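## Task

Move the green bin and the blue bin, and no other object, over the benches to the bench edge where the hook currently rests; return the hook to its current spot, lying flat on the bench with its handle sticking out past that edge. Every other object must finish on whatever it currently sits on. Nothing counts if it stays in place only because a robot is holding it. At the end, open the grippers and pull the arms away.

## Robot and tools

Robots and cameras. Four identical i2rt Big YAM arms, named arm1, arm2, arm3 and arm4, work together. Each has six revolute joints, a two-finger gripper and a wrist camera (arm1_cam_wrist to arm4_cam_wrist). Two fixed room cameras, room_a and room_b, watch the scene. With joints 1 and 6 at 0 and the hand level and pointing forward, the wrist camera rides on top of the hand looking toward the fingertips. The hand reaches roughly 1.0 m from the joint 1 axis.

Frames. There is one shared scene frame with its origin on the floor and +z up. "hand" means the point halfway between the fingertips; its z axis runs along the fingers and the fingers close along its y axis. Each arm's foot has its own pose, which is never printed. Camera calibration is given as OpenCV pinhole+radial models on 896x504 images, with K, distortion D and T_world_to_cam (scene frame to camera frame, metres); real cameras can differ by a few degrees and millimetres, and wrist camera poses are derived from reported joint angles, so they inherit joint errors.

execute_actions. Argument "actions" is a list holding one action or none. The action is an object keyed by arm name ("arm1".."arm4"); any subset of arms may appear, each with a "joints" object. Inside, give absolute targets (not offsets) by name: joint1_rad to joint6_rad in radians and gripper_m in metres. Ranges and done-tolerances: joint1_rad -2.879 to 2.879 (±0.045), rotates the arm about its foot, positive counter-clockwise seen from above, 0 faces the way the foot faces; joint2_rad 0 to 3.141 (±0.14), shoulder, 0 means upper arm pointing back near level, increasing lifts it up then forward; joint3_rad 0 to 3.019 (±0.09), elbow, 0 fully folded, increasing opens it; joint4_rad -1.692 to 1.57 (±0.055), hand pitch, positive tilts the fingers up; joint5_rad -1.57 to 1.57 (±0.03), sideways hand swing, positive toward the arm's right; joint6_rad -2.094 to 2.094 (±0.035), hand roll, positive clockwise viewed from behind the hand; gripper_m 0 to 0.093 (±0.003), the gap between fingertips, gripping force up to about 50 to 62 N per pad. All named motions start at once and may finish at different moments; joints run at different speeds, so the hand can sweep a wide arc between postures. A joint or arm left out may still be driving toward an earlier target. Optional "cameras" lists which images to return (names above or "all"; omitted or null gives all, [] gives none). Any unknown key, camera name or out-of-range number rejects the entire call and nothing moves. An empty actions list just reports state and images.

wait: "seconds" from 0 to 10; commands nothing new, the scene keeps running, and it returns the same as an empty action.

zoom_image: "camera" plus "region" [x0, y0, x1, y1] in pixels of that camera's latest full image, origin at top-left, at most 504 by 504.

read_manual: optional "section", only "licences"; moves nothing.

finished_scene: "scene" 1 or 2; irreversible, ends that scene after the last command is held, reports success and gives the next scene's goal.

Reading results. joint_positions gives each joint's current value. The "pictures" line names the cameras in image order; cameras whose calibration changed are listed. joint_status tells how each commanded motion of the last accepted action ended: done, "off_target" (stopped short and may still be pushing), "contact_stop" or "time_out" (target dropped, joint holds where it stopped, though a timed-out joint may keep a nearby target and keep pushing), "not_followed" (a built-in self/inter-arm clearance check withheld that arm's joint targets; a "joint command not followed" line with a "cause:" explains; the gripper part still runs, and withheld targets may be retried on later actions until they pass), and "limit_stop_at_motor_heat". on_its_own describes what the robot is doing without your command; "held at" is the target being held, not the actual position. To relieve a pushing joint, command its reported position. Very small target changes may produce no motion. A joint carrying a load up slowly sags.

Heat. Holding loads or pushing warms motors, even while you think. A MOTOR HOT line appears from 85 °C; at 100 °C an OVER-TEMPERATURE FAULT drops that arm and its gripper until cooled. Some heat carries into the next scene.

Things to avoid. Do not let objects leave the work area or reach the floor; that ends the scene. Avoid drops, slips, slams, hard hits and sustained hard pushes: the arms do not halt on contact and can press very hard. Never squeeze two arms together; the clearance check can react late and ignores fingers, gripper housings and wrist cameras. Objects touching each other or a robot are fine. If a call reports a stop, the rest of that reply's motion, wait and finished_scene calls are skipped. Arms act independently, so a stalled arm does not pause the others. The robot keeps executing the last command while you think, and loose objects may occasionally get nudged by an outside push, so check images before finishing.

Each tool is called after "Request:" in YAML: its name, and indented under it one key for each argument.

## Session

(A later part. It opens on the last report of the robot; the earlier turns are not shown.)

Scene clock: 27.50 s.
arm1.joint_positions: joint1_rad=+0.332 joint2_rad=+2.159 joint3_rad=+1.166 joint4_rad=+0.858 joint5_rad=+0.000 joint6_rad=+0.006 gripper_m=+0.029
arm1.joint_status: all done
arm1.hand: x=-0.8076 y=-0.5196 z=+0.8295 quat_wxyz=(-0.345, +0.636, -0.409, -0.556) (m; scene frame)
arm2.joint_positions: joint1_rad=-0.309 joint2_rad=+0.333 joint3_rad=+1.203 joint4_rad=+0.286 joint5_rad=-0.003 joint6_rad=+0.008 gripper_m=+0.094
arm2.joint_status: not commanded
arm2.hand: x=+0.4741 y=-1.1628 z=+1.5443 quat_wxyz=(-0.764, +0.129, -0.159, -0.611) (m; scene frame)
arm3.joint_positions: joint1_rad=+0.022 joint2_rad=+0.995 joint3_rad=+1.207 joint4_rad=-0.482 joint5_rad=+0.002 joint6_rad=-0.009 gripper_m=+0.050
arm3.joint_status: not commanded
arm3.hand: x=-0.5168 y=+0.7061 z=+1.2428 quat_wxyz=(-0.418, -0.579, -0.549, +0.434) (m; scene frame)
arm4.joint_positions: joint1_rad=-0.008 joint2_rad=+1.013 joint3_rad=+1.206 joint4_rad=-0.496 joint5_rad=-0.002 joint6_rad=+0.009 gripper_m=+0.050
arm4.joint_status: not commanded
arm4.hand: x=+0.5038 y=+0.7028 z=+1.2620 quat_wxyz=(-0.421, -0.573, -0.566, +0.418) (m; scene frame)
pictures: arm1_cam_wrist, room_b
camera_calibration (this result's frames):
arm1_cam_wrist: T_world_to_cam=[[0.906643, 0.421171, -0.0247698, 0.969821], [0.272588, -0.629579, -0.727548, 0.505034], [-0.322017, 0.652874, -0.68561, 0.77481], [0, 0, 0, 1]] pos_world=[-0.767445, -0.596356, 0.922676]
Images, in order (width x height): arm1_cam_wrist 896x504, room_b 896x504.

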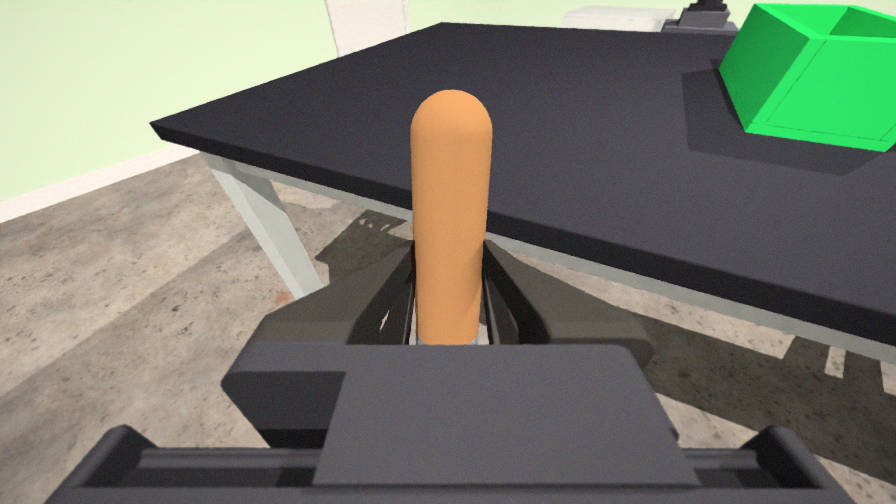

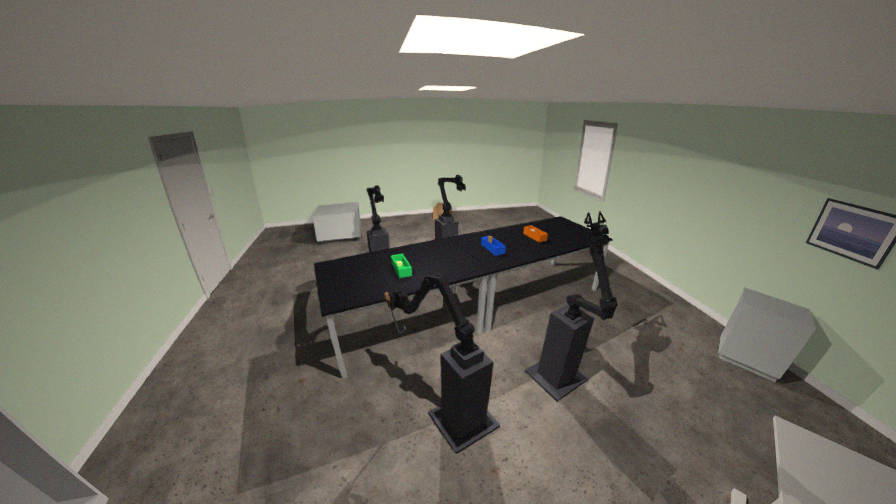

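Request:
execute_actions:
  actions:
    - {"arm1":{"joints":{"joint2_rad":1.6,"joint4_rad":0.5}}}
  cameras: []

Request:
execute_actions:
  actions:
    - {"arm1":{"joints":{"joint2_rad":2.2,"joint3_rad":2.3,"joint4_rad":0.6}}}
  cameras: []

Request:
execute_actions:
  actions:
    - {"arm1":{"joints":{"joint2_rad":2.5,"joint4_rad":1.3}}}
  cameras: ["arm4_cam_wrist","room_b"]

Request:
zoom_image:
  camera: "room_b"
  region: [310,210,470,330]

Scene clock: 29.33 s.
arm1.joint_positions: joint1_rad=+0.332 joint2_rad=+1.642 joint3_rad=+1.166 joint4_rad=+0.483 joint5_rad=+0.000 joint6_rad=+0.006 gripper_m=+0.029
arm1.joint_status: all done
arm1.hand: x=-0.7895 y=-0.5514 z=+1.1055 quat_wxyz=(-0.373, +0.595, -0.383, -0.600) (m; scene frame)
arm2.joint_positions: joint1_rad=-0.309 joint2_rad=+0.333 joint3_rad=+1.203 joint4_rad=+0.286 joint5_rad=-0.003 joint6_rad=+0.008 gripper_m=+0.094
arm2.joint_status: not commanded
arm2.hand: x=+0.4741 y=-1.1628 z=+1.5443 quat_wxyz=(-0.764, +0.129, -0.159, -0.611) (m; scene frame)
arm3.joint_positions: joint1_rad=+0.022 joint2_rad=+0.995 joint3_rad=+1.207 joint4_rad=-0.482 joint5_rad=+0.002 joint6_rad=-0.009 gripper_m=+0.050
arm3.joint_status: not commanded
arm3.hand: x=-0.5168 y=+0.7061 z=+1.2428 quat_wxyz=(-0.418, -0.579, -0.549, +0.434) (m; scene frame)
arm4.joint_positions: joint1_rad=-0.008 joint2_rad=+1.013 joint3_rad=+1.206 joint4_rad=-0.496 joint5_rad=-0.002 joint6_rad=+0.009 gripper_m=+0.050
arm4.joint_status: not commanded
arm4.hand: x=+0.5038 y=+0.7028 z=+1.2620 quat_wxyz=(-0.421, -0.573, -0.566, +0.418) (m; scene frame)
pictures: none
No camera images: the call's "cameras" was empty. Leave "cameras" out to get every camera's image.

Scene clock: 31.20 s.
arm1.joint_positions: joint1_rad=+0.332 joint2_rad=+2.244 joint3_rad=+2.233 joint4_rad=+0.566 joint5_rad=-0.001 joint6_rad=+0.001 gripper_m=+0.029
arm1.joint_status: all done
arm1.hand: x=-0.8741 y=-0.3684 z=+1.2828 quat_wxyz=(-0.464, +0.412, -0.266, -0.738) (m; scene frame)
arm2.joint_positions: joint1_rad=-0.309 joint2_rad=+0.333 joint3_rad=+1.203 joint4_rad=+0.286 joint5_rad=-0.003 joint6_rad=+0.008 gripper_m=+0.094
arm2.joint_status: not commanded
arm2.hand: x=+0.4741 y=-1.1628 z=+1.5443 quat_wxyz=(-0.764, +0.129, -0.159, -0.611) (m; scene frame)
arm3.joint_positions: joint1_rad=+0.022 joint2_rad=+0.995 joint3_rad=+1.207 joint4_rad=-0.482 joint5_rad=+0.002 joint6_rad=-0.009 gripper_m=+0.050
arm3.joint_status: not commanded
arm3.hand: x=-0.5168 y=+0.7061 z=+1.2428 quat_wxyz=(-0.418, -0.579, -0.549, +0.434) (m; scene frame)
arm4.joint_positions: joint1_rad=-0.008 joint2_rad=+1.013 joint3_rad=+1.206 joint4_rad=-0.496 joint5_rad=-0.002 joint6_rad=+0.009 gripper_m=+0.050
arm4.joint_status: not commanded
arm4.hand: x=+0.5038 y=+0.7028 z=+1.2620 quat_wxyz=(-0.421, -0.573, -0.566, +0.418) (m; scene frame)
pictures: none
No camera images: the call's "cameras" was empty. Leave "cameras" out to get every camera's image.

Scene clock: 33.20 s.
arm1.joint_positions: joint1_rad=+0.332 joint2_rad=+2.562 joint3_rad=+2.240 joint4_rad=+1.262 joint5_rad=-0.001 joint6_rad=+0.001 gripper_m=+0.029
arm1.joint_status: all done
arm1.hand: x=-0.8669 y=-0.3870 z=+1.1319 quat_wxyz=(-0.506, +0.263, -0.172, -0.803) (m; scene frame)
arm2.joint_positions: joint1_rad=-0.309 joint2_rad=+0.333 joint3_rad=+1.203 joint4_rad=+0.286 joint5_rad=-0.003 joint6_rad=+0.008 gripper_m=+0.094
arm2.joint_status: not commanded
arm2.hand: x=+0.4741 y=-1.1628 z=+1.5443 quat_wxyz=(-0.764, +0.129, -0.159, -0.611) (m; scene frame)
arm3.joint_positions: joint1_rad=+0.022 joint2_rad=+0.995 joint3_rad=+1.207 joint4_rad=-0.482 joint5_rad=+0.002 joint6_rad=-0.009 gripper_m=+0.050
arm3.joint_status: not commanded
arm3.hand: x=-0.5168 y=+0.7061 z=+1.2428 quat_wxyz=(-0.418, -0.579, -0.549, +0.434) (m; scene frame)
arm4.joint_positions: joint1_rad=-0.008 joint2_rad=+1.013 joint3_rad=+1.206 joint4_rad=-0.496 joint5_rad=-0.002 joint6_rad=+0.009 gripper_m=+0.050
arm4.joint_status: not commanded
arm4.hand: x=+0.5038 y=+0.7028 z=+1.2620 quat_wxyz=(-0.421, -0.573, -0.566, +0.418) (m; scene frame)
pictures: arm4_cam_wrist, room_b
camera_calibration (this result's frames):
arm4_cam_wrist: T_world_to_cam=[[-0.999931, 0.00762861, -0.0089292, 0.50948], [0.0114739, 0.796749, -0.604202, 0.199279], [0.00250511, -0.604262, -0.796782, 1.55766], [0, 0, 0, 1]] pos_world=[0.503256, 0.77857, 1.36607]
Images, in order (width x height): arm4_cam_wrist 896x504, room_b 896x504.

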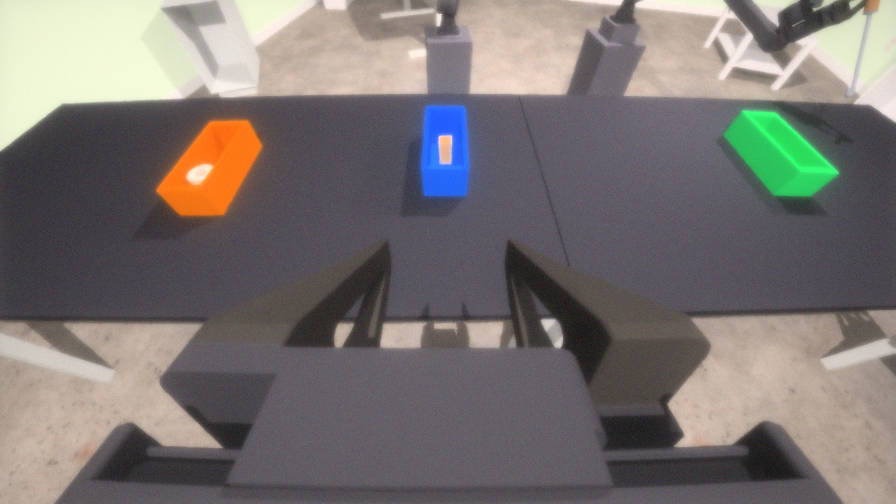

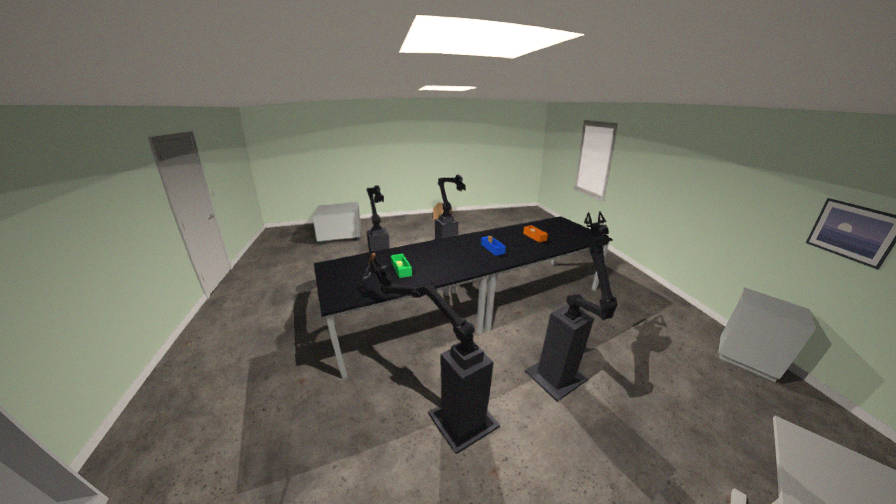

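Region (310, 210, 470, 330) of room_b's 896x504 image, scaled by 3.150, with more detail than that image has; it fills the top 378 rows of this view, and the rest is white.

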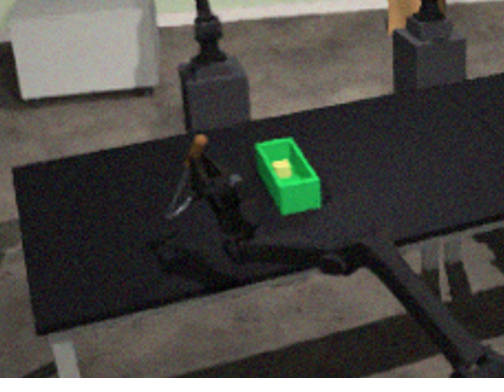

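Request:
execute_actions:
  actions: []
  cameras: ["arm1_cam_wrist","room_b"]

Scene clock: 34.17 s.
arm1.joint_positions: joint1_rad=+0.332 joint2_rad=+2.562 joint3_rad=+2.240 joint4_rad=+1.262 joint5_rad=-0.001 joint6_rad=+0.001 gripper_m=+0.029
arm1.joint_status: all done
arm1.hand: x=-0.8669 y=-0.3870 z=+1.1319 quat_wxyz=(-0.506, +0.263, -0.172, -0.803) (m; scene frame)
arm2.joint_positions: joint1_rad=-0.309 joint2_rad=+0.333 joint3_rad=+1.203 joint4_rad=+0.286 joint5_rad=-0.003 joint6_rad=+0.008 gripper_m=+0.094
arm2.joint_status: not commanded
arm2.hand: x=+0.4741 y=-1.1628 z=+1.5443 quat_wxyz=(-0.764, +0.129, -0.159, -0.611) (m; scene frame)
arm3.joint_positions: joint1_rad=+0.022 joint2_rad=+0.995 joint3_rad=+1.207 joint4_rad=-0.482 joint5_rad=+0.002 joint6_rad=-0.009 gripper_m=+0.050
arm3.joint_status: not commanded
arm3.hand: x=-0.5168 y=+0.7061 z=+1.2428 quat_wxyz=(-0.418, -0.579, -0.549, +0.434) (m; scene frame)
arm4.joint_positions: joint1_rad=-0.008 joint2_rad=+1.013 joint3_rad=+1.206 joint4_rad=-0.496 joint5_rad=-0.002 joint6_rad=+0.009 gripper_m=+0.050
arm4.joint_status: not commanded
arm4.hand: x=+0.5038 y=+0.7028 z=+1.2620 quat_wxyz=(-0.421, -0.573, -0.566, +0.418) (m; scene frame)
pictures: arm1_cam_wrist, room_b
camera_calibration (this result's frames):
arm1_cam_wrist: T_world_to_cam=[[0.901357, 0.432634, -0.0195858, 0.969211], [-0.152516, 0.274777, -0.949335, 1.05717], [-0.405333, 0.858676, 0.313656, -0.247154], [0, 0, 0, 1]] pos_world=[-0.812549, -0.497576, 1.10012]
Images, in order (width x height): arm1_cam_wrist 896x504, room_b 896x504.

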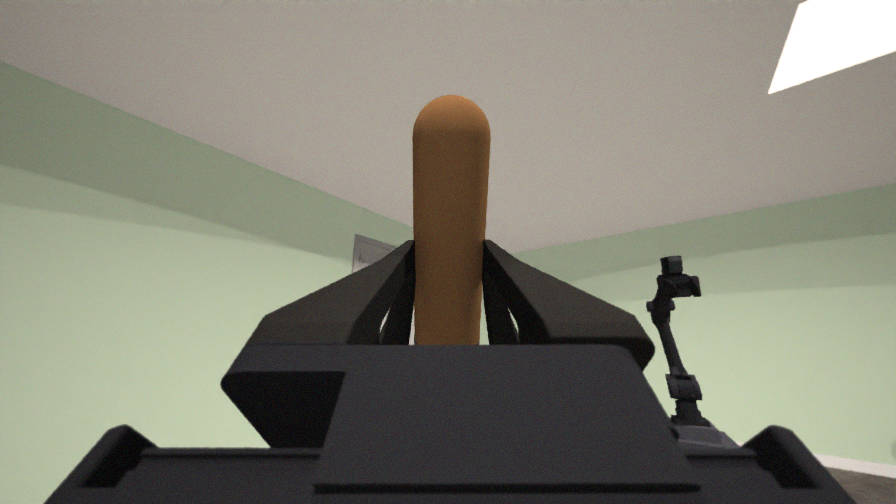

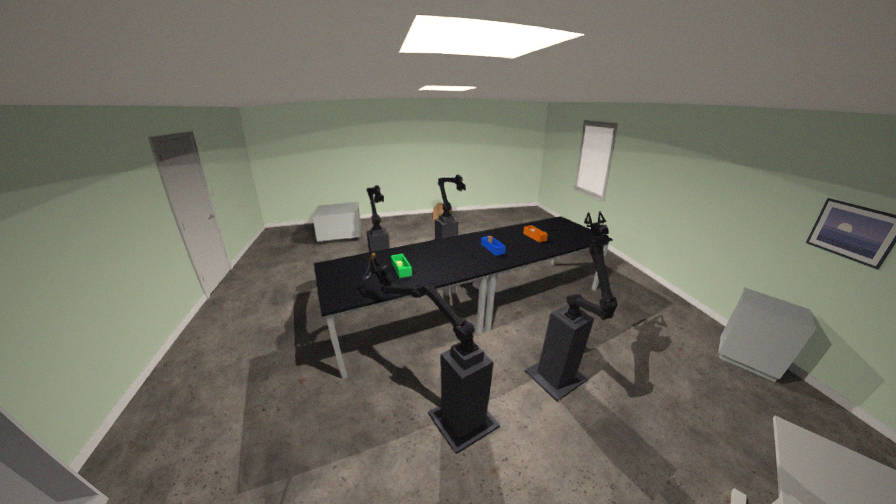

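Request:
execute_actions:
  actions:
    - {"arm1":{"joints":{"joint2_rad":2.65,"joint3_rad":2.07,"joint4_rad":1.5}}}
  cameras: []

Request:
execute_actions:
  actions:
    - {"arm1":{"joints":{"joint2_rad":2.76}}}
  cameras: ["arm1_cam_wrist","room_a"]

Request:
zoom_image:
  camera: "room_a"
  region: [350,150,750,400]

Scene clock: 35.67 s.
arm1.joint_positions: joint1_rad=+0.332 joint2_rad=+2.698 joint3_rad=+2.047 joint4_rad=+1.478 joint5_rad=+0.000 joint6_rad=+0.000 gripper_m=+0.029
arm1.joint_status: all done
arm1.hand: x=-0.8593 y=-0.4072 z=+0.9547 quat_wxyz=(-0.496, +0.308, -0.200, -0.787) (m; scene frame)
arm2.joint_positions: joint1_rad=-0.309 joint2_rad=+0.333 joint3_rad=+1.203 joint4_rad=+0.286 joint5_rad=-0.003 joint6_rad=+0.008 gripper_m=+0.094
arm2.joint_status: not commanded
arm2.hand: x=+0.4741 y=-1.1628 z=+1.5443 quat_wxyz=(-0.764, +0.129, -0.159, -0.611) (m; scene frame)
arm3.joint_positions: joint1_rad=+0.022 joint2_rad=+0.995 joint3_rad=+1.207 joint4_rad=-0.482 joint5_rad=+0.002 joint6_rad=-0.009 gripper_m=+0.050
arm3.joint_status: not commanded
arm3.hand: x=-0.5168 y=+0.7061 z=+1.2428 quat_wxyz=(-0.418, -0.579, -0.549, +0.434) (m; scene frame)
arm4.joint_positions: joint1_rad=-0.008 joint2_rad=+1.013 joint3_rad=+1.206 joint4_rad=-0.496 joint5_rad=-0.002 joint6_rad=+0.009 gripper_m=+0.050
arm4.joint_status: not commanded
arm4.hand: x=+0.5038 y=+0.7028 z=+1.2620 quat_wxyz=(-0.421, -0.573, -0.566, +0.418) (m; scene frame)
pictures: none
No camera images: the call's "cameras" was empty. Leave "cameras" out to get every camera's image.

Scene clock: 36.63 s.
arm1.joint_positions: joint1_rad=+0.332 joint2_rad=+2.772 joint3_rad=+2.047 joint4_rad=+1.493 joint5_rad=+0.000 joint6_rad=+0.000 gripper_m=+0.029
arm1.joint_status: all done
arm1.hand: x=-0.8591 y=-0.4090 z=+0.8950 quat_wxyz=(-0.490, +0.331, -0.215, -0.778) (m; scene frame)
arm2.joint_positions: joint1_rad=-0.309 joint2_rad=+0.333 joint3_rad=+1.203 joint4_rad=+0.286 joint5_rad=-0.003 joint6_rad=+0.008 gripper_m=+0.094
arm2.joint_status: not commanded
arm2.hand: x=+0.4741 y=-1.1628 z=+1.5443 quat_wxyz=(-0.764, +0.129, -0.159, -0.611) (m; scene frame)
arm3.joint_positions: joint1_rad=+0.022 joint2_rad=+0.995 joint3_rad=+1.207 joint4_rad=-0.482 joint5_rad=+0.002 joint6_rad=-0.009 gripper_m=+0.050
arm3.joint_status: not commanded
arm3.hand: x=-0.5168 y=+0.7061 z=+1.2428 quat_wxyz=(-0.418, -0.579, -0.549, +0.434) (m; scene frame)
arm4.joint_positions: joint1_rad=-0.008 joint2_rad=+1.013 joint3_rad=+1.206 joint4_rad=-0.496 joint5_rad=-0.002 joint6_rad=+0.009 gripper_m=+0.050
arm4.joint_status: not commanded
arm4.hand: x=+0.5038 y=+0.7028 z=+1.2620 quat_wxyz=(-0.421, -0.573, -0.566, +0.418) (m; scene frame)
pictures: arm1_cam_wrist, room_a
camera_calibration (this result's frames):
arm1_cam_wrist: T_world_to_cam=[[0.902305, 0.430618, -0.0203316, 0.96769], [-0.0814114, 0.123894, -0.98895, 0.874312], [-0.423341, 0.89399, 0.146847, -0.00257491], [0, 0, 0, 1]] pos_world=[-0.803063, -0.522725, 0.884704]
Images, in order (width x height): arm1_cam_wrist 896x504, room_a 896x504.

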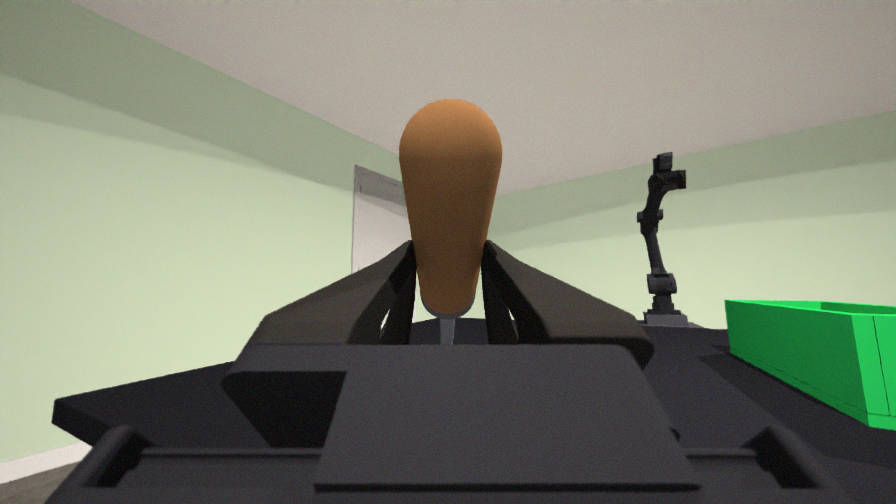

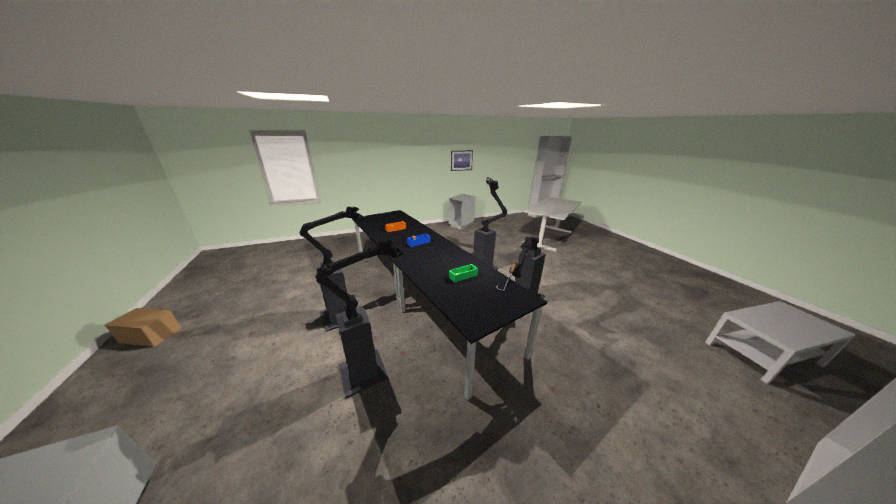

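Region (350, 150, 750, 400) of room_a's 896x504 image, scaled by 1.260, with more detail than that image has; it fills the top 315 rows of this view, and the rest is white.

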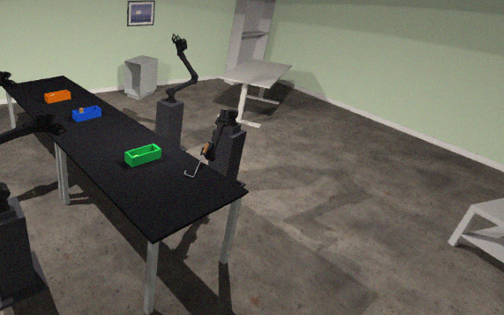

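Request:
execute_actions:
  actions:
    - {"arm1":{"joints":{"joint4_rad":1.15}}}
  cameras: ["arm1_cam_wrist","room_a"]

Request:
zoom_image:
  camera: "room_a"
  region: [450,220,600,320]

Scene clock: 37.80 s.
arm1.joint_positions: joint1_rad=+0.335 joint2_rad=+2.772 joint3_rad=+2.046 joint4_rad=+1.177 joint5_rad=+0.001 joint6_rad=-0.007 gripper_m=+0.029
arm1.joint_status: all done
arm1.hand: x=-0.8804 y=-0.3706 z=+0.8308 quat_wxyz=(-0.451, +0.451, -0.288, -0.714) (m; scene frame)
arm2.joint_positions: joint1_rad=-0.309 joint2_rad=+0.333 joint3_rad=+1.203 joint4_rad=+0.286 joint5_rad=-0.003 joint6_rad=+0.008 gripper_m=+0.094
arm2.joint_status: not commanded
arm2.hand: x=+0.4741 y=-1.1628 z=+1.5443 quat_wxyz=(-0.764, +0.129, -0.159, -0.611) (m; scene frame)
arm3.joint_positions: joint1_rad=+0.022 joint2_rad=+0.995 joint3_rad=+1.207 joint4_rad=-0.482 joint5_rad=+0.002 joint6_rad=-0.009 gripper_m=+0.050
arm3.joint_status: not commanded
arm3.hand: x=-0.5168 y=+0.7061 z=+1.2428 quat_wxyz=(-0.418, -0.579, -0.549, +0.434) (m; scene frame)
arm4.joint_positions: joint1_rad=-0.008 joint2_rad=+1.013 joint3_rad=+1.206 joint4_rad=-0.496 joint5_rad=-0.002 joint6_rad=+0.009 gripper_m=+0.050
arm4.joint_status: not commanded
arm4.hand: x=+0.5038 y=+0.7028 z=+1.2620 quat_wxyz=(-0.421, -0.573, -0.566, +0.418) (m; scene frame)
pictures: arm1_cam_wrist, room_a
camera_calibration (this result's frames):
arm1_cam_wrist: T_world_to_cam=[[0.904518, 0.426163, -0.0152409, 0.965131], [0.0583722, -0.159139, -0.985529, 0.81972], [-0.422422, 0.890539, -0.16882, 0.225374], [0, 0, 0, 1]] pos_world=[-0.825624, -0.481558, 0.860615]
Images, in order (width x height): arm1_cam_wrist 896x504, room_a 896x504.

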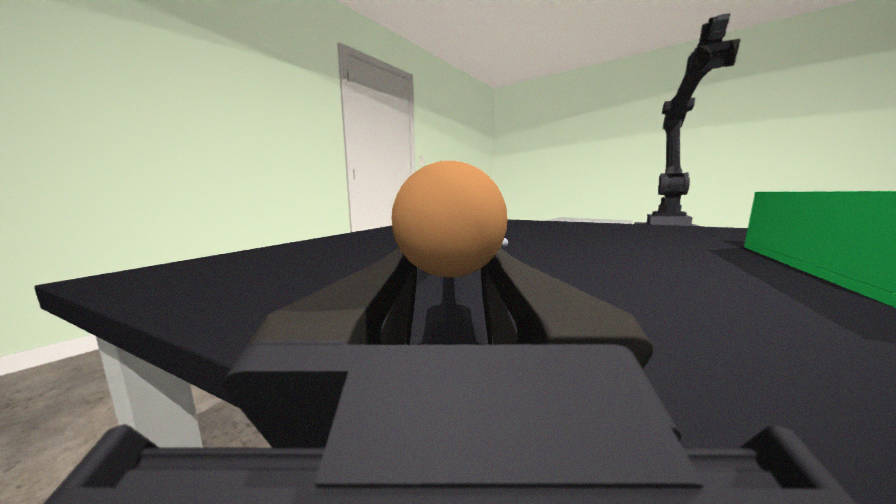

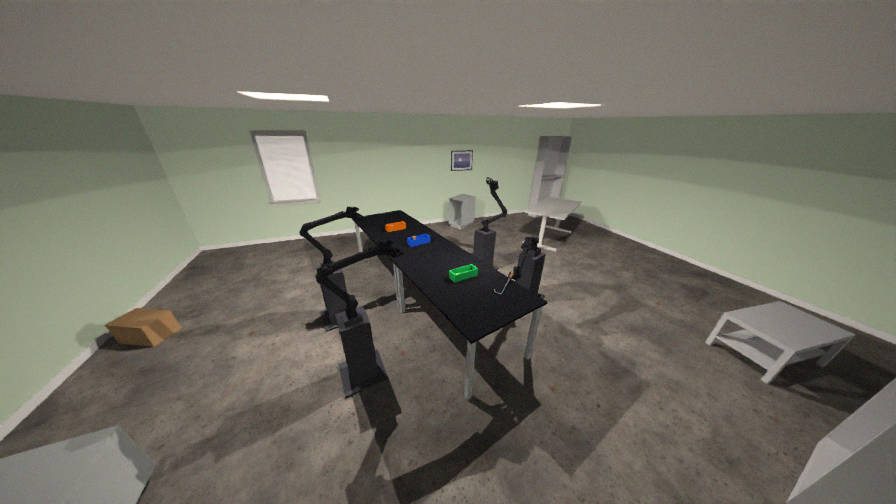

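Region (450, 220, 600, 320) of room_a's 896x504 image, scaled by 3.360, with more detail than that image has.

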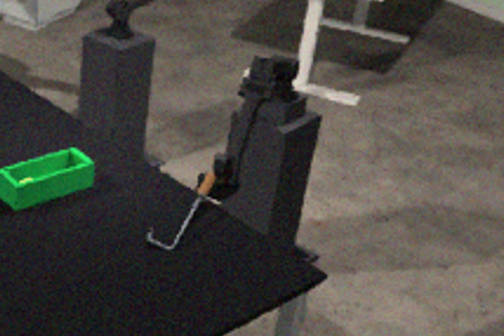

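Request:
execute_actions:
  actions:
    - {"arm1":{"joints":{"joint2_rad":2.62,"joint3_rad":1.85,"joint4_rad":1.15}}}
  cameras: []

Request:
execute_actions:
  actions:
    - {"arm1":{"joints":{"joint2_rad":2.48,"joint3_rad":1.63,"joint4_rad":0.97}}}
  cameras: ["arm1_cam_wrist"]

Scene clock: 39.00 s.
arm1.joint_positions: joint1_rad=+0.334 joint2_rad=+2.657 joint3_rad=+1.847 joint4_rad=+1.156 joint5_rad=+0.001 joint6_rad=-0.005 gripper_m=+0.029
arm1.joint_status: all done
arm1.hand: x=-0.8701 y=-0.3915 z=+0.8269 quat_wxyz=(-0.435, +0.487, -0.311, -0.690) (m; scene frame)
arm2.joint_positions: joint1_rad=-0.309 joint2_rad=+0.333 joint3_rad=+1.203 joint4_rad=+0.286 joint5_rad=-0.003 joint6_rad=+0.008 gripper_m=+0.094
arm2.joint_status: not commanded
arm2.hand: x=+0.4741 y=-1.1628 z=+1.5443 quat_wxyz=(-0.764, +0.129, -0.159, -0.611) (m; scene frame)
arm3.joint_positions: joint1_rad=+0.022 joint2_rad=+0.995 joint3_rad=+1.207 joint4_rad=-0.482 joint5_rad=+0.002 joint6_rad=-0.009 gripper_m=+0.050
arm3.joint_status: not commanded
arm3.hand: x=-0.5168 y=+0.7061 z=+1.2428 quat_wxyz=(-0.418, -0.579, -0.549, +0.434) (m; scene frame)
arm4.joint_positions: joint1_rad=-0.008 joint2_rad=+1.013 joint3_rad=+1.206 joint4_rad=-0.496 joint5_rad=-0.002 joint6_rad=+0.009 gripper_m=+0.050
arm4.joint_status: not commanded
arm4.hand: x=+0.5038 y=+0.7028 z=+1.2620 quat_wxyz=(-0.421, -0.573, -0.566, +0.418) (m; scene frame)
pictures: none
No camera images: the call's "cameras" was empty. Leave "cameras" out to get every camera's image.

Scene clock: 40.03 s.
arm1.joint_positions: joint1_rad=+0.334 joint2_rad=+2.499 joint3_rad=+1.630 joint4_rad=+0.984 joint5_rad=+0.001 joint6_rad=-0.005 gripper_m=+0.027
arm1.joint_status: all done
arm1.hand: x=-0.8587 y=-0.4158 z=+0.8138 quat_wxyz=(-0.396, +0.564, -0.359, -0.630) (m; scene frame)
arm2.joint_positions: joint1_rad=-0.309 joint2_rad=+0.333 joint3_rad=+1.203 joint4_rad=+0.286 joint5_rad=-0.003 joint6_rad=+0.008 gripper_m=+0.094
arm2.joint_status: not commanded
arm2.hand: x=+0.4741 y=-1.1628 z=+1.5443 quat_wxyz=(-0.764, +0.129, -0.159, -0.611) (m; scene frame)
arm3.joint_positions: joint1_rad=+0.022 joint2_rad=+0.995 joint3_rad=+1.207 joint4_rad=-0.482 joint5_rad=+0.002 joint6_rad=-0.009 gripper_m=+0.050
arm3.joint_status: not commanded
arm3.hand: x=-0.5168 y=+0.7061 z=+1.2428 quat_wxyz=(-0.418, -0.579, -0.549, +0.434) (m; scene frame)
arm4.joint_positions: joint1_rad=-0.008 joint2_rad=+1.013 joint3_rad=+1.206 joint4_rad=-0.496 joint5_rad=-0.002 joint6_rad=+0.009 gripper_m=+0.050
arm4.joint_status: not commanded
arm4.hand: x=+0.5038 y=+0.7028 z=+1.2620 quat_wxyz=(-0.421, -0.573, -0.566, +0.418) (m; scene frame)
pictures: arm1_cam_wrist
camera_calibration (this result's frames):
arm1_cam_wrist: T_world_to_cam=[[0.905214, 0.424693, -0.0149574, 0.964242], [0.193494, -0.44325, -0.875265, 0.702645], [-0.378349, 0.789408, -0.483412, 0.523658], [0, 0, 0, 1]] pos_world=[-0.810678, -0.511439, 0.882566]
Images, in order (width x height): arm1_cam_wrist 896x504.

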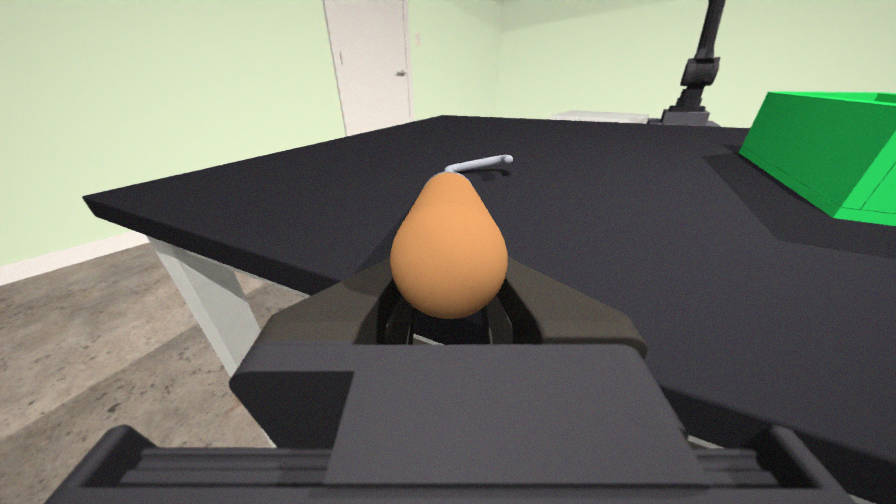

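Request:
execute_actions:
  actions:
    - {"arm1":{"joints":{"gripper_m":0.06,"joint4_rad":0.88}}}
  cameras: ["arm1_cam_wrist"]

Request:
execute_actions:
  actions:
    - {"arm1":{"joints":{"gripper_m":0.0}}}
  cameras: ["arm1_cam_wrist"]

Scene clock: 40.93 s.
arm1.joint_positions: joint1_rad=+0.334 joint2_rad=+2.499 joint3_rad=+1.628 joint4_rad=+0.890 joint5_rad=+0.001 joint6_rad=-0.005 gripper_m=+0.060
arm1.joint_status: all done
arm1.hand: x=-0.8593 y=-0.4151 z=+0.7896 quat_wxyz=(-0.378, +0.593, -0.377, -0.602) (m; scene frame)
arm2.joint_positions: joint1_rad=-0.309 joint2_rad=+0.333 joint3_rad=+1.203 joint4_rad=+0.286 joint5_rad=-0.003 joint6_rad=+0.008 gripper_m=+0.094
arm2.joint_status: not commanded
arm2.hand: x=+0.4741 y=-1.1628 z=+1.5443 quat_wxyz=(-0.764, +0.129, -0.159, -0.611) (m; scene frame)
arm3.joint_positions: joint1_rad=+0.022 joint2_rad=+0.995 joint3_rad=+1.207 joint4_rad=-0.482 joint5_rad=+0.002 joint6_rad=-0.009 gripper_m=+0.050
arm3.joint_status: not commanded
arm3.hand: x=-0.5168 y=+0.7061 z=+1.2428 quat_wxyz=(-0.418, -0.579, -0.549, +0.434) (m; scene frame)
arm4.joint_positions: joint1_rad=-0.008 joint2_rad=+1.013 joint3_rad=+1.206 joint4_rad=-0.496 joint5_rad=-0.002 joint6_rad=+0.009 gripper_m=+0.050
arm4.joint_status: not commanded
arm4.hand: x=+0.5038 y=+0.7028 z=+1.2620 quat_wxyz=(-0.421, -0.573, -0.566, +0.418) (m; scene frame)
pictures: arm1_cam_wrist
camera_calibration (this result's frames):
arm1_cam_wrist: T_world_to_cam=[[0.905399, 0.424305, -0.0147522, 0.963968], [0.228985, -0.517288, -0.824608, 0.641667], [-0.357516, 0.743222, -0.565512, 0.574819], [0, 0, 0, 1]] pos_world=[-0.814201, -0.504307, 0.868411]
Images, in order (width x height): arm1_cam_wrist 896x504.

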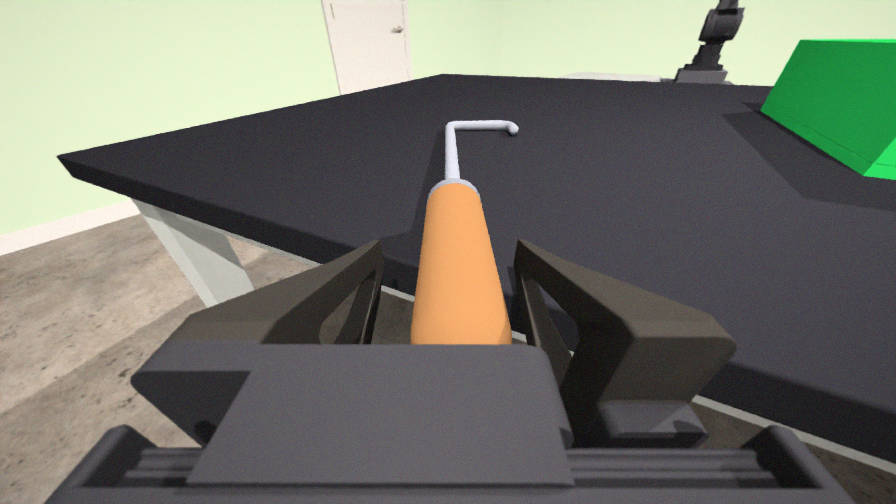

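Scene clock: 41.57 s.
arm1.joint_positions: joint1_rad=+0.334 joint2_rad=+2.499 joint3_rad=+1.628 joint4_rad=+0.889 joint5_rad=+0.001 joint6_rad=-0.005 gripper_m=+0.031
arm1.joint_status: gripper_m off_target (ended at +0.031, target +0.000)
arm1.hand: x=-0.8590 y=-0.4150 z=+0.7895 quat_wxyz=(-0.378, +0.593, -0.378, -0.602) (m; scene frame)
arm2.joint_positions: joint1_rad=-0.309 joint2_rad=+0.333 joint3_rad=+1.203 joint4_rad=+0.286 joint5_rad=-0.003 joint6_rad=+0.008 gripper_m=+0.094
arm2.joint_status: not commanded
arm2.hand: x=+0.4741 y=-1.1628 z=+1.5443 quat_wxyz=(-0.764, +0.129, -0.159, -0.611) (m; scene frame)
arm3.joint_positions: joint1_rad=+0.022 joint2_rad=+0.995 joint3_rad=+1.207 joint4_rad=-0.482 joint5_rad=+0.002 joint6_rad=-0.009 gripper_m=+0.050
arm3.joint_status: not commanded
arm3.hand: x=-0.5168 y=+0.7061 z=+1.2428 quat_wxyz=(-0.418, -0.579, -0.549, +0.434) (m; scene frame)
arm4.joint_positions: joint1_rad=-0.008 joint2_rad=+1.013 joint3_rad=+1.206 joint4_rad=-0.496 joint5_rad=-0.002 joint6_rad=+0.009 gripper_m=+0.050
arm4.joint_status: not commanded
arm4.hand: x=+0.5038 y=+0.7028 z=+1.2620 quat_wxyz=(-0.421, -0.573, -0.566, +0.418) (m; scene frame)
pictures: arm1_cam_wrist
camera_calibration (this result's frames):
arm1_cam_wrist: T_world_to_cam=[[0.905562, 0.423958, -0.0147465, 0.963631], [0.228929, -0.51766, -0.82439, 0.641217], [-0.357141, 0.74316, -0.56583, 0.575313], [0, 0, 0, 1]] pos_world=[-0.813953, -0.504156, 0.868353]
Images, in order (width x height): arm1_cam_wrist 896x504.

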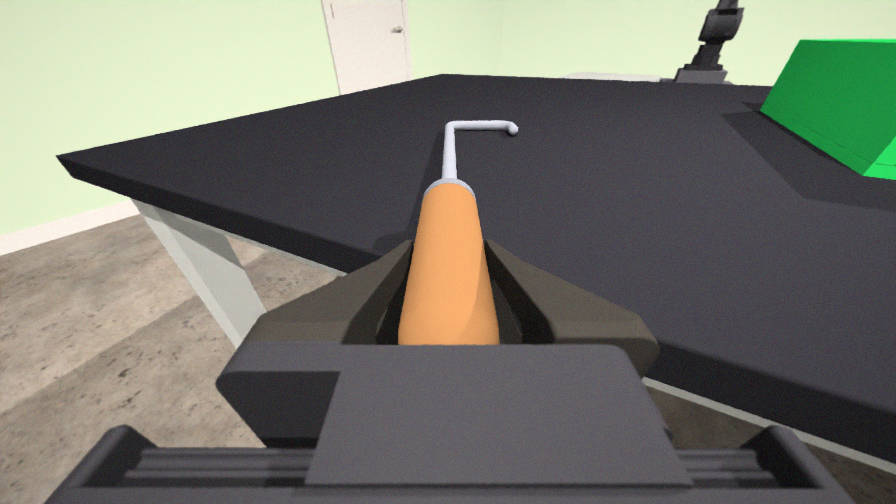

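Good deep grip. Lift, roll.

Request:
execute_actions:
  actions:
    - {"arm1":{"joints":{"joint2_rad":2.36,"joint6_rad":1.48,"joint4_rad":0.85}}}
  cameras: ["arm1_cam_wrist"]

Request:
execute_actions:
  actions:
    - {"arm1":{"joints":{"joint2_rad":2.1,"joint3_rad":1.7,"joint4_rad":0.45}}}
  cameras: []

Request:
execute_actions:
  actions:
    - {"arm1":{"joints":{"joint1_rad":-0.07,"joint2_rad":2.3,"joint3_rad":2.1,"joint4_rad":0.2}}}
  cameras: ["arm1_cam_wrist","arm3_cam_wrist"]

Scene clock: 43.93 s.
arm1.joint_positions: joint1_rad=+0.329 joint2_rad=+2.403 joint3_rad=+1.613 joint4_rad=+0.836 joint5_rad=+0.003 joint6_rad=+1.468 gripper_m=+0.031
arm1.joint_status: all done
arm1.hand: x=-0.8567 y=-0.4086 z=+0.8485 quat_wxyz=(+0.123, +0.181, -0.670, -0.710) (m; scene frame)
arm2.joint_positions: joint1_rad=-0.309 joint2_rad=+0.333 joint3_rad=+1.203 joint4_rad=+0.286 joint5_rad=-0.003 joint6_rad=+0.008 gripper_m=+0.094
arm2.joint_status: not commanded
arm2.hand: x=+0.4741 y=-1.1628 z=+1.5443 quat_wxyz=(-0.764, +0.129, -0.159, -0.611) (m; scene frame)
arm3.joint_positions: joint1_rad=+0.022 joint2_rad=+0.995 joint3_rad=+1.207 joint4_rad=-0.482 joint5_rad=+0.002 joint6_rad=-0.009 gripper_m=+0.050
arm3.joint_status: not commanded
arm3.hand: x=-0.5168 y=+0.7061 z=+1.2428 quat_wxyz=(-0.418, -0.579, -0.549, +0.434) (m; scene frame)
arm4.joint_positions: joint1_rad=-0.008 joint2_rad=+1.013 joint3_rad=+1.206 joint4_rad=-0.496 joint5_rad=-0.002 joint6_rad=+0.009 gripper_m=+0.050
arm4.joint_status: not commanded
arm4.hand: x=+0.5038 y=+0.7028 z=+1.2620 quat_wxyz=(-0.421, -0.573, -0.566, +0.418) (m; scene frame)
pictures: arm1_cam_wrist
camera_calibration (this result's frames):
arm1_cam_wrist: T_world_to_cam=[[0.0621093, 0.064261, -0.995998, 0.922777], [-0.497705, -0.863, -0.0867164, -0.696917], [-0.86512, 0.5011, -0.0216173, -0.391074], [0, 0, 0, 1]] pos_world=[-0.742498, -0.464771, 0.850196]
Images, in order (width x height): arm1_cam_wrist 896x504.

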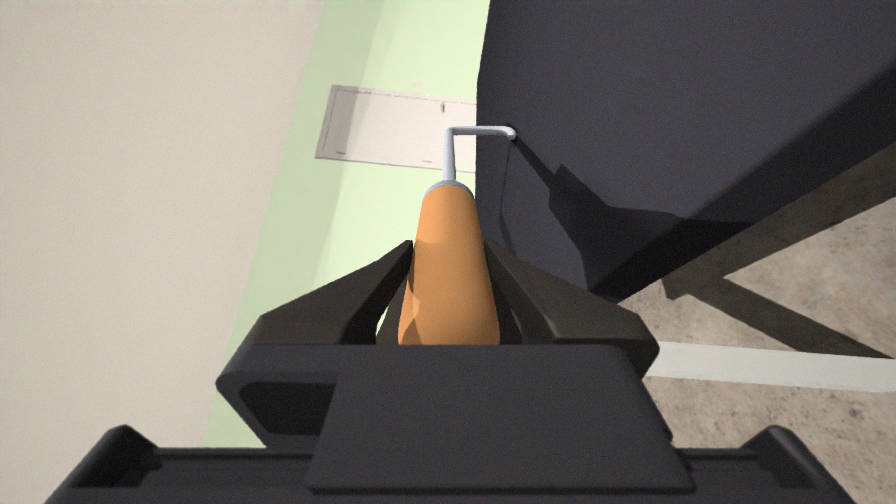

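Scene clock: 45.23 s.
arm1.joint_positions: joint1_rad=+0.329 joint2_rad=+2.142 joint3_rad=+1.632 joint4_rad=+0.423 joint5_rad=+0.001 joint6_rad=+1.470 gripper_m=+0.031
arm1.joint_status: all done
arm1.hand: x=-0.8563 y=-0.4072 z=+0.9779 quat_wxyz=(+0.117, +0.194, -0.714, -0.662) (m; scene frame)
arm2.joint_positions: joint1_rad=-0.309 joint2_rad=+0.333 joint3_rad=+1.203 joint4_rad=+0.286 joint5_rad=-0.003 joint6_rad=+0.008 gripper_m=+0.094
arm2.joint_status: not commanded
arm2.hand: x=+0.4741 y=-1.1628 z=+1.5443 quat_wxyz=(-0.764, +0.129, -0.159, -0.611) (m; scene frame)
arm3.joint_positions: joint1_rad=+0.022 joint2_rad=+0.995 joint3_rad=+1.207 joint4_rad=-0.482 joint5_rad=+0.002 joint6_rad=-0.009 gripper_m=+0.050
arm3.joint_status: not commanded
arm3.hand: x=-0.5168 y=+0.7061 z=+1.2428 quat_wxyz=(-0.418, -0.579, -0.549, +0.434) (m; scene frame)
arm4.joint_positions: joint1_rad=-0.008 joint2_rad=+1.013 joint3_rad=+1.206 joint4_rad=-0.496 joint5_rad=-0.002 joint6_rad=+0.009 gripper_m=+0.050
arm4.joint_status: not commanded
arm4.hand: x=+0.5038 y=+0.7028 z=+1.2620 quat_wxyz=(-0.421, -0.573, -0.566, +0.418) (m; scene frame)
pictures: none
No camera images: the call's "cameras" was empty. Leave "cameras" out to get every camera's image.

Scene clock: 47.40 s.
arm1.joint_positions: joint1_rad=-0.075 joint2_rad=+2.358 joint3_rad=+2.011 joint4_rad=+0.174 joint5_rad=+0.000 joint6_rad=+1.479 gripper_m=+0.031
arm1.joint_status: all done
arm1.hand: x=-0.5231 y=-0.2490 z=+0.9474 quat_wxyz=(-0.015, +0.047, -0.768, -0.639) (m; scene frame)
arm2.joint_positions: joint1_rad=-0.309 joint2_rad=+0.333 joint3_rad=+1.203 joint4_rad=+0.286 joint5_rad=-0.003 joint6_rad=+0.008 gripper_m=+0.094
arm2.joint_status: not commanded
arm2.hand: x=+0.4741 y=-1.1628 z=+1.5443 quat_wxyz=(-0.764, +0.129, -0.159, -0.611) (m; scene frame)
arm3.joint_positions: joint1_rad=+0.022 joint2_rad=+0.995 joint3_rad=+1.207 joint4_rad=-0.482 joint5_rad=+0.002 joint6_rad=-0.009 gripper_m=+0.050
arm3.joint_status: not commanded
arm3.hand: x=-0.5168 y=+0.7061 z=+1.2428 quat_wxyz=(-0.418, -0.579, -0.549, +0.434) (m; scene frame)
arm4.joint_positions: joint1_rad=-0.008 joint2_rad=+1.013 joint3_rad=+1.206 joint4_rad=-0.496 joint5_rad=-0.002 joint6_rad=+0.009 gripper_m=+0.050
arm4.joint_status: not commanded
arm4.hand: x=+0.5038 y=+0.7028 z=+1.2620 quat_wxyz=(-0.421, -0.573, -0.566, +0.418) (m; scene frame)
pictures: arm1_cam_wrist, arm3_cam_wrist
camera_calibration (this result's frames):
arm1_cam_wrist: T_world_to_cam=[[0.0830641, -0.185486, -0.97913, 0.923126], [-0.794448, -0.605487, 0.0473067, -0.602688], [-0.601625, 0.773938, -0.197653, 0.19224], [0, 0, 0, 1]] pos_world=[-0.439826, -0.342475, 0.970368]
arm3_cam_wrist: T_world_to_cam=[[-0.998371, 0.0547362, -0.016092, -0.53525], [0.0527999, 0.779583, -0.62407, 0.259464], [-0.0216142, -0.623903, -0.781203, 1.52538], [0, 0, 0, 1]] pos_world=[-0.515108, 0.778711, 1.34494]
Images, in order (width x height): arm1_cam_wrist 896x504, arm3_cam_wrist 896x504.

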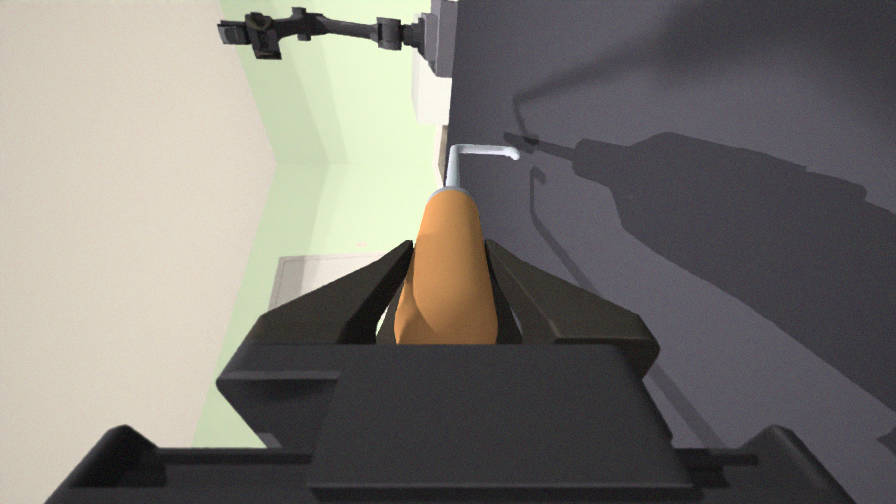

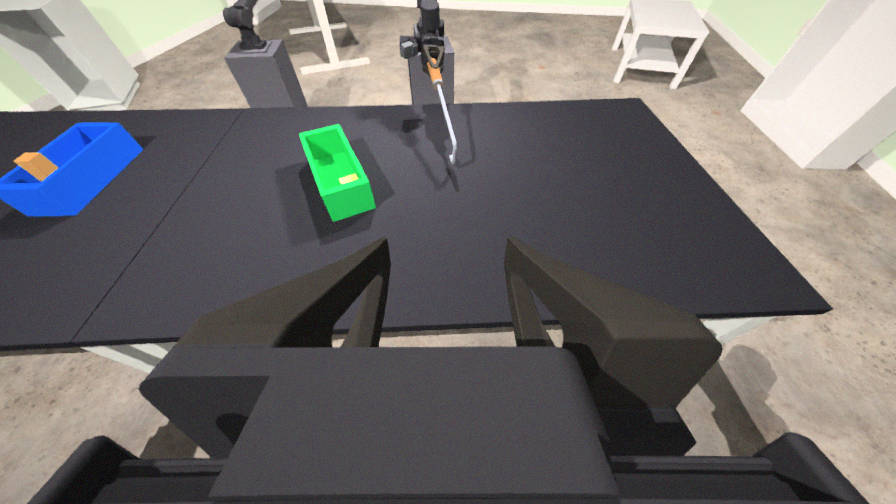

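Request:
execute_actions:
  actions:
    - {"arm1":{"joints":{"joint2_rad":2.15,"joint4_rad":0.2}}}
  cameras: []

Request:
execute_actions:
  actions:
    - {"arm1":{"joints":{"joint1_rad":-0.35,"joint5_rad":0.2}}}
  cameras: ["arm1_cam_wrist","arm3_cam_wrist"]

Scene clock: 51.13 s.
arm1.joint_positions: joint1_rad=-0.075 joint2_rad=+2.199 joint3_rad=+2.024 joint4_rad=+0.163 joint5_rad=+0.000 joint6_rad=+1.479 gripper_m=+0.031
arm1.joint_status: all done
arm1.hand: x=-0.5216 y=-0.2652 z=+1.0973 quat_wxyz=(-0.017, +0.043, -0.714, -0.698) (m; scene frame)
arm2.joint_positions: joint1_rad=-0.309 joint2_rad=+0.333 joint3_rad=+1.203 joint4_rad=+0.286 joint5_rad=-0.003 joint6_rad=+0.008 gripper_m=+0.094
arm2.joint_status: not commanded
arm2.hand: x=+0.4741 y=-1.1628 z=+1.5443 quat_wxyz=(-0.764, +0.129, -0.159, -0.611) (m; scene frame)
arm3.joint_positions: joint1_rad=+0.022 joint2_rad=+0.995 joint3_rad=+1.207 joint4_rad=-0.482 joint5_rad=+0.002 joint6_rad=-0.009 gripper_m=+0.050
arm3.joint_status: not commanded
arm3.hand: x=-0.5168 y=+0.7061 z=+1.2428 quat_wxyz=(-0.418, -0.579, -0.549, +0.434) (m; scene frame)
arm4.joint_positions: joint1_rad=-0.008 joint2_rad=+1.013 joint3_rad=+1.206 joint4_rad=-0.496 joint5_rad=-0.002 joint6_rad=+0.009 gripper_m=+0.050
arm4.joint_status: not commanded
arm4.hand: x=+0.5038 y=+0.7028 z=+1.2620 quat_wxyz=(-0.421, -0.573, -0.566, +0.418) (m; scene frame)
pictures: none
No camera images: the call's "cameras" was empty. Leave "cameras" out to get every camera's image.

Scene clock: 53.17 s.
arm1.joint_positions: joint1_rad=-0.356 joint2_rad=+2.199 joint3_rad=+2.024 joint4_rad=+0.163 joint5_rad=+0.199 joint6_rad=+1.479 gripper_m=+0.031
arm1.joint_status: all done
arm1.hand: x=-0.2326 y=-0.3039 z=+1.0962 quat_wxyz=(-0.186, -0.125, -0.705, -0.673) (m; scene frame)
arm2.joint_positions: joint1_rad=-0.309 joint2_rad=+0.333 joint3_rad=+1.203 joint4_rad=+0.286 joint5_rad=-0.003 joint6_rad=+0.008 gripper_m=+0.094
arm2.joint_status: not commanded
arm2.hand: x=+0.4741 y=-1.1628 z=+1.5443 quat_wxyz=(-0.764, +0.129, -0.159, -0.611) (m; scene frame)
arm3.joint_positions: joint1_rad=+0.022 joint2_rad=+0.995 joint3_rad=+1.207 joint4_rad=-0.482 joint5_rad=+0.002 joint6_rad=-0.009 gripper_m=+0.050
arm3.joint_status: not commanded
arm3.hand: x=-0.5168 y=+0.7061 z=+1.2428 quat_wxyz=(-0.418, -0.579, -0.549, +0.434) (m; scene frame)
arm4.joint_positions: joint1_rad=-0.008 joint2_rad=+1.013 joint3_rad=+1.206 joint4_rad=-0.496 joint5_rad=-0.002 joint6_rad=+0.009 gripper_m=+0.050
arm4.joint_status: not commanded
arm4.hand: x=+0.5038 y=+0.7028 z=+1.2620 quat_wxyz=(-0.421, -0.573, -0.566, +0.418) (m; scene frame)
pictures: arm1_cam_wrist, arm3_cam_wrist
camera_calibration (this result's frames):
arm1_cam_wrist: T_world_to_cam=[[0.0634758, -0.0641384, -0.99592, 1.0852], [-0.984241, -0.16906, -0.0518438, -0.214989], [-0.165045, 0.983517, -0.0738588, 0.468412], [0, 0, 0, 1]] pos_world=[-0.203176, -0.427435, 1.10422]
arm3_cam_wrist: T_world_to_cam=[[-0.998371, 0.0547362, -0.016092, -0.53525], [0.0527999, 0.779583, -0.62407, 0.259464], [-0.0216142, -0.623903, -0.781203, 1.52538], [0, 0, 0, 1]] pos_world=[-0.515108, 0.778711, 1.34494]
Images, in order (width x height): arm1_cam_wrist 896x504, arm3_cam_wrist 896x504.

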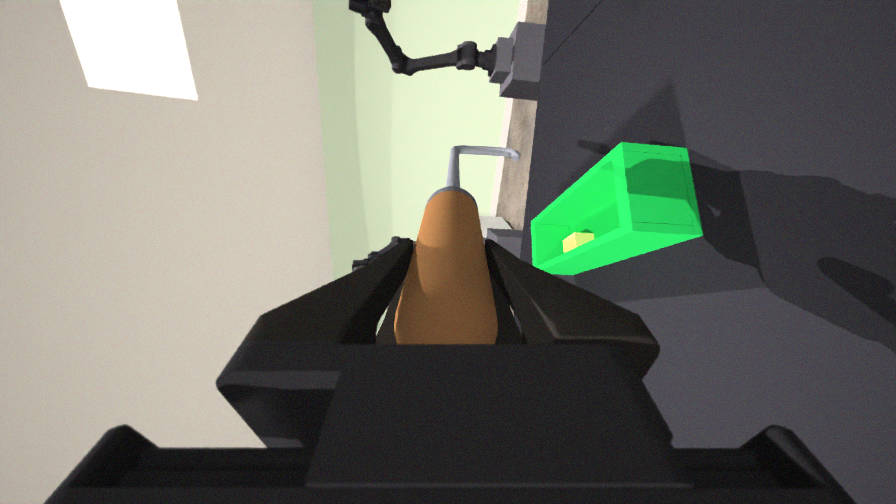

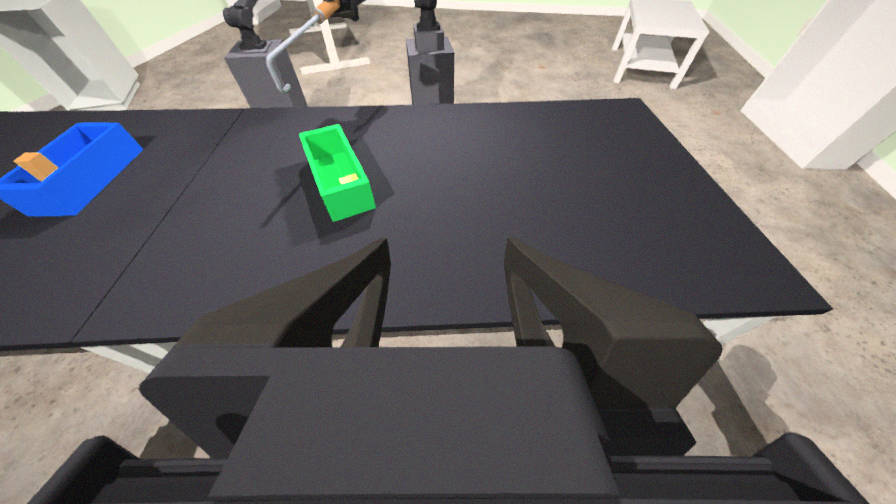

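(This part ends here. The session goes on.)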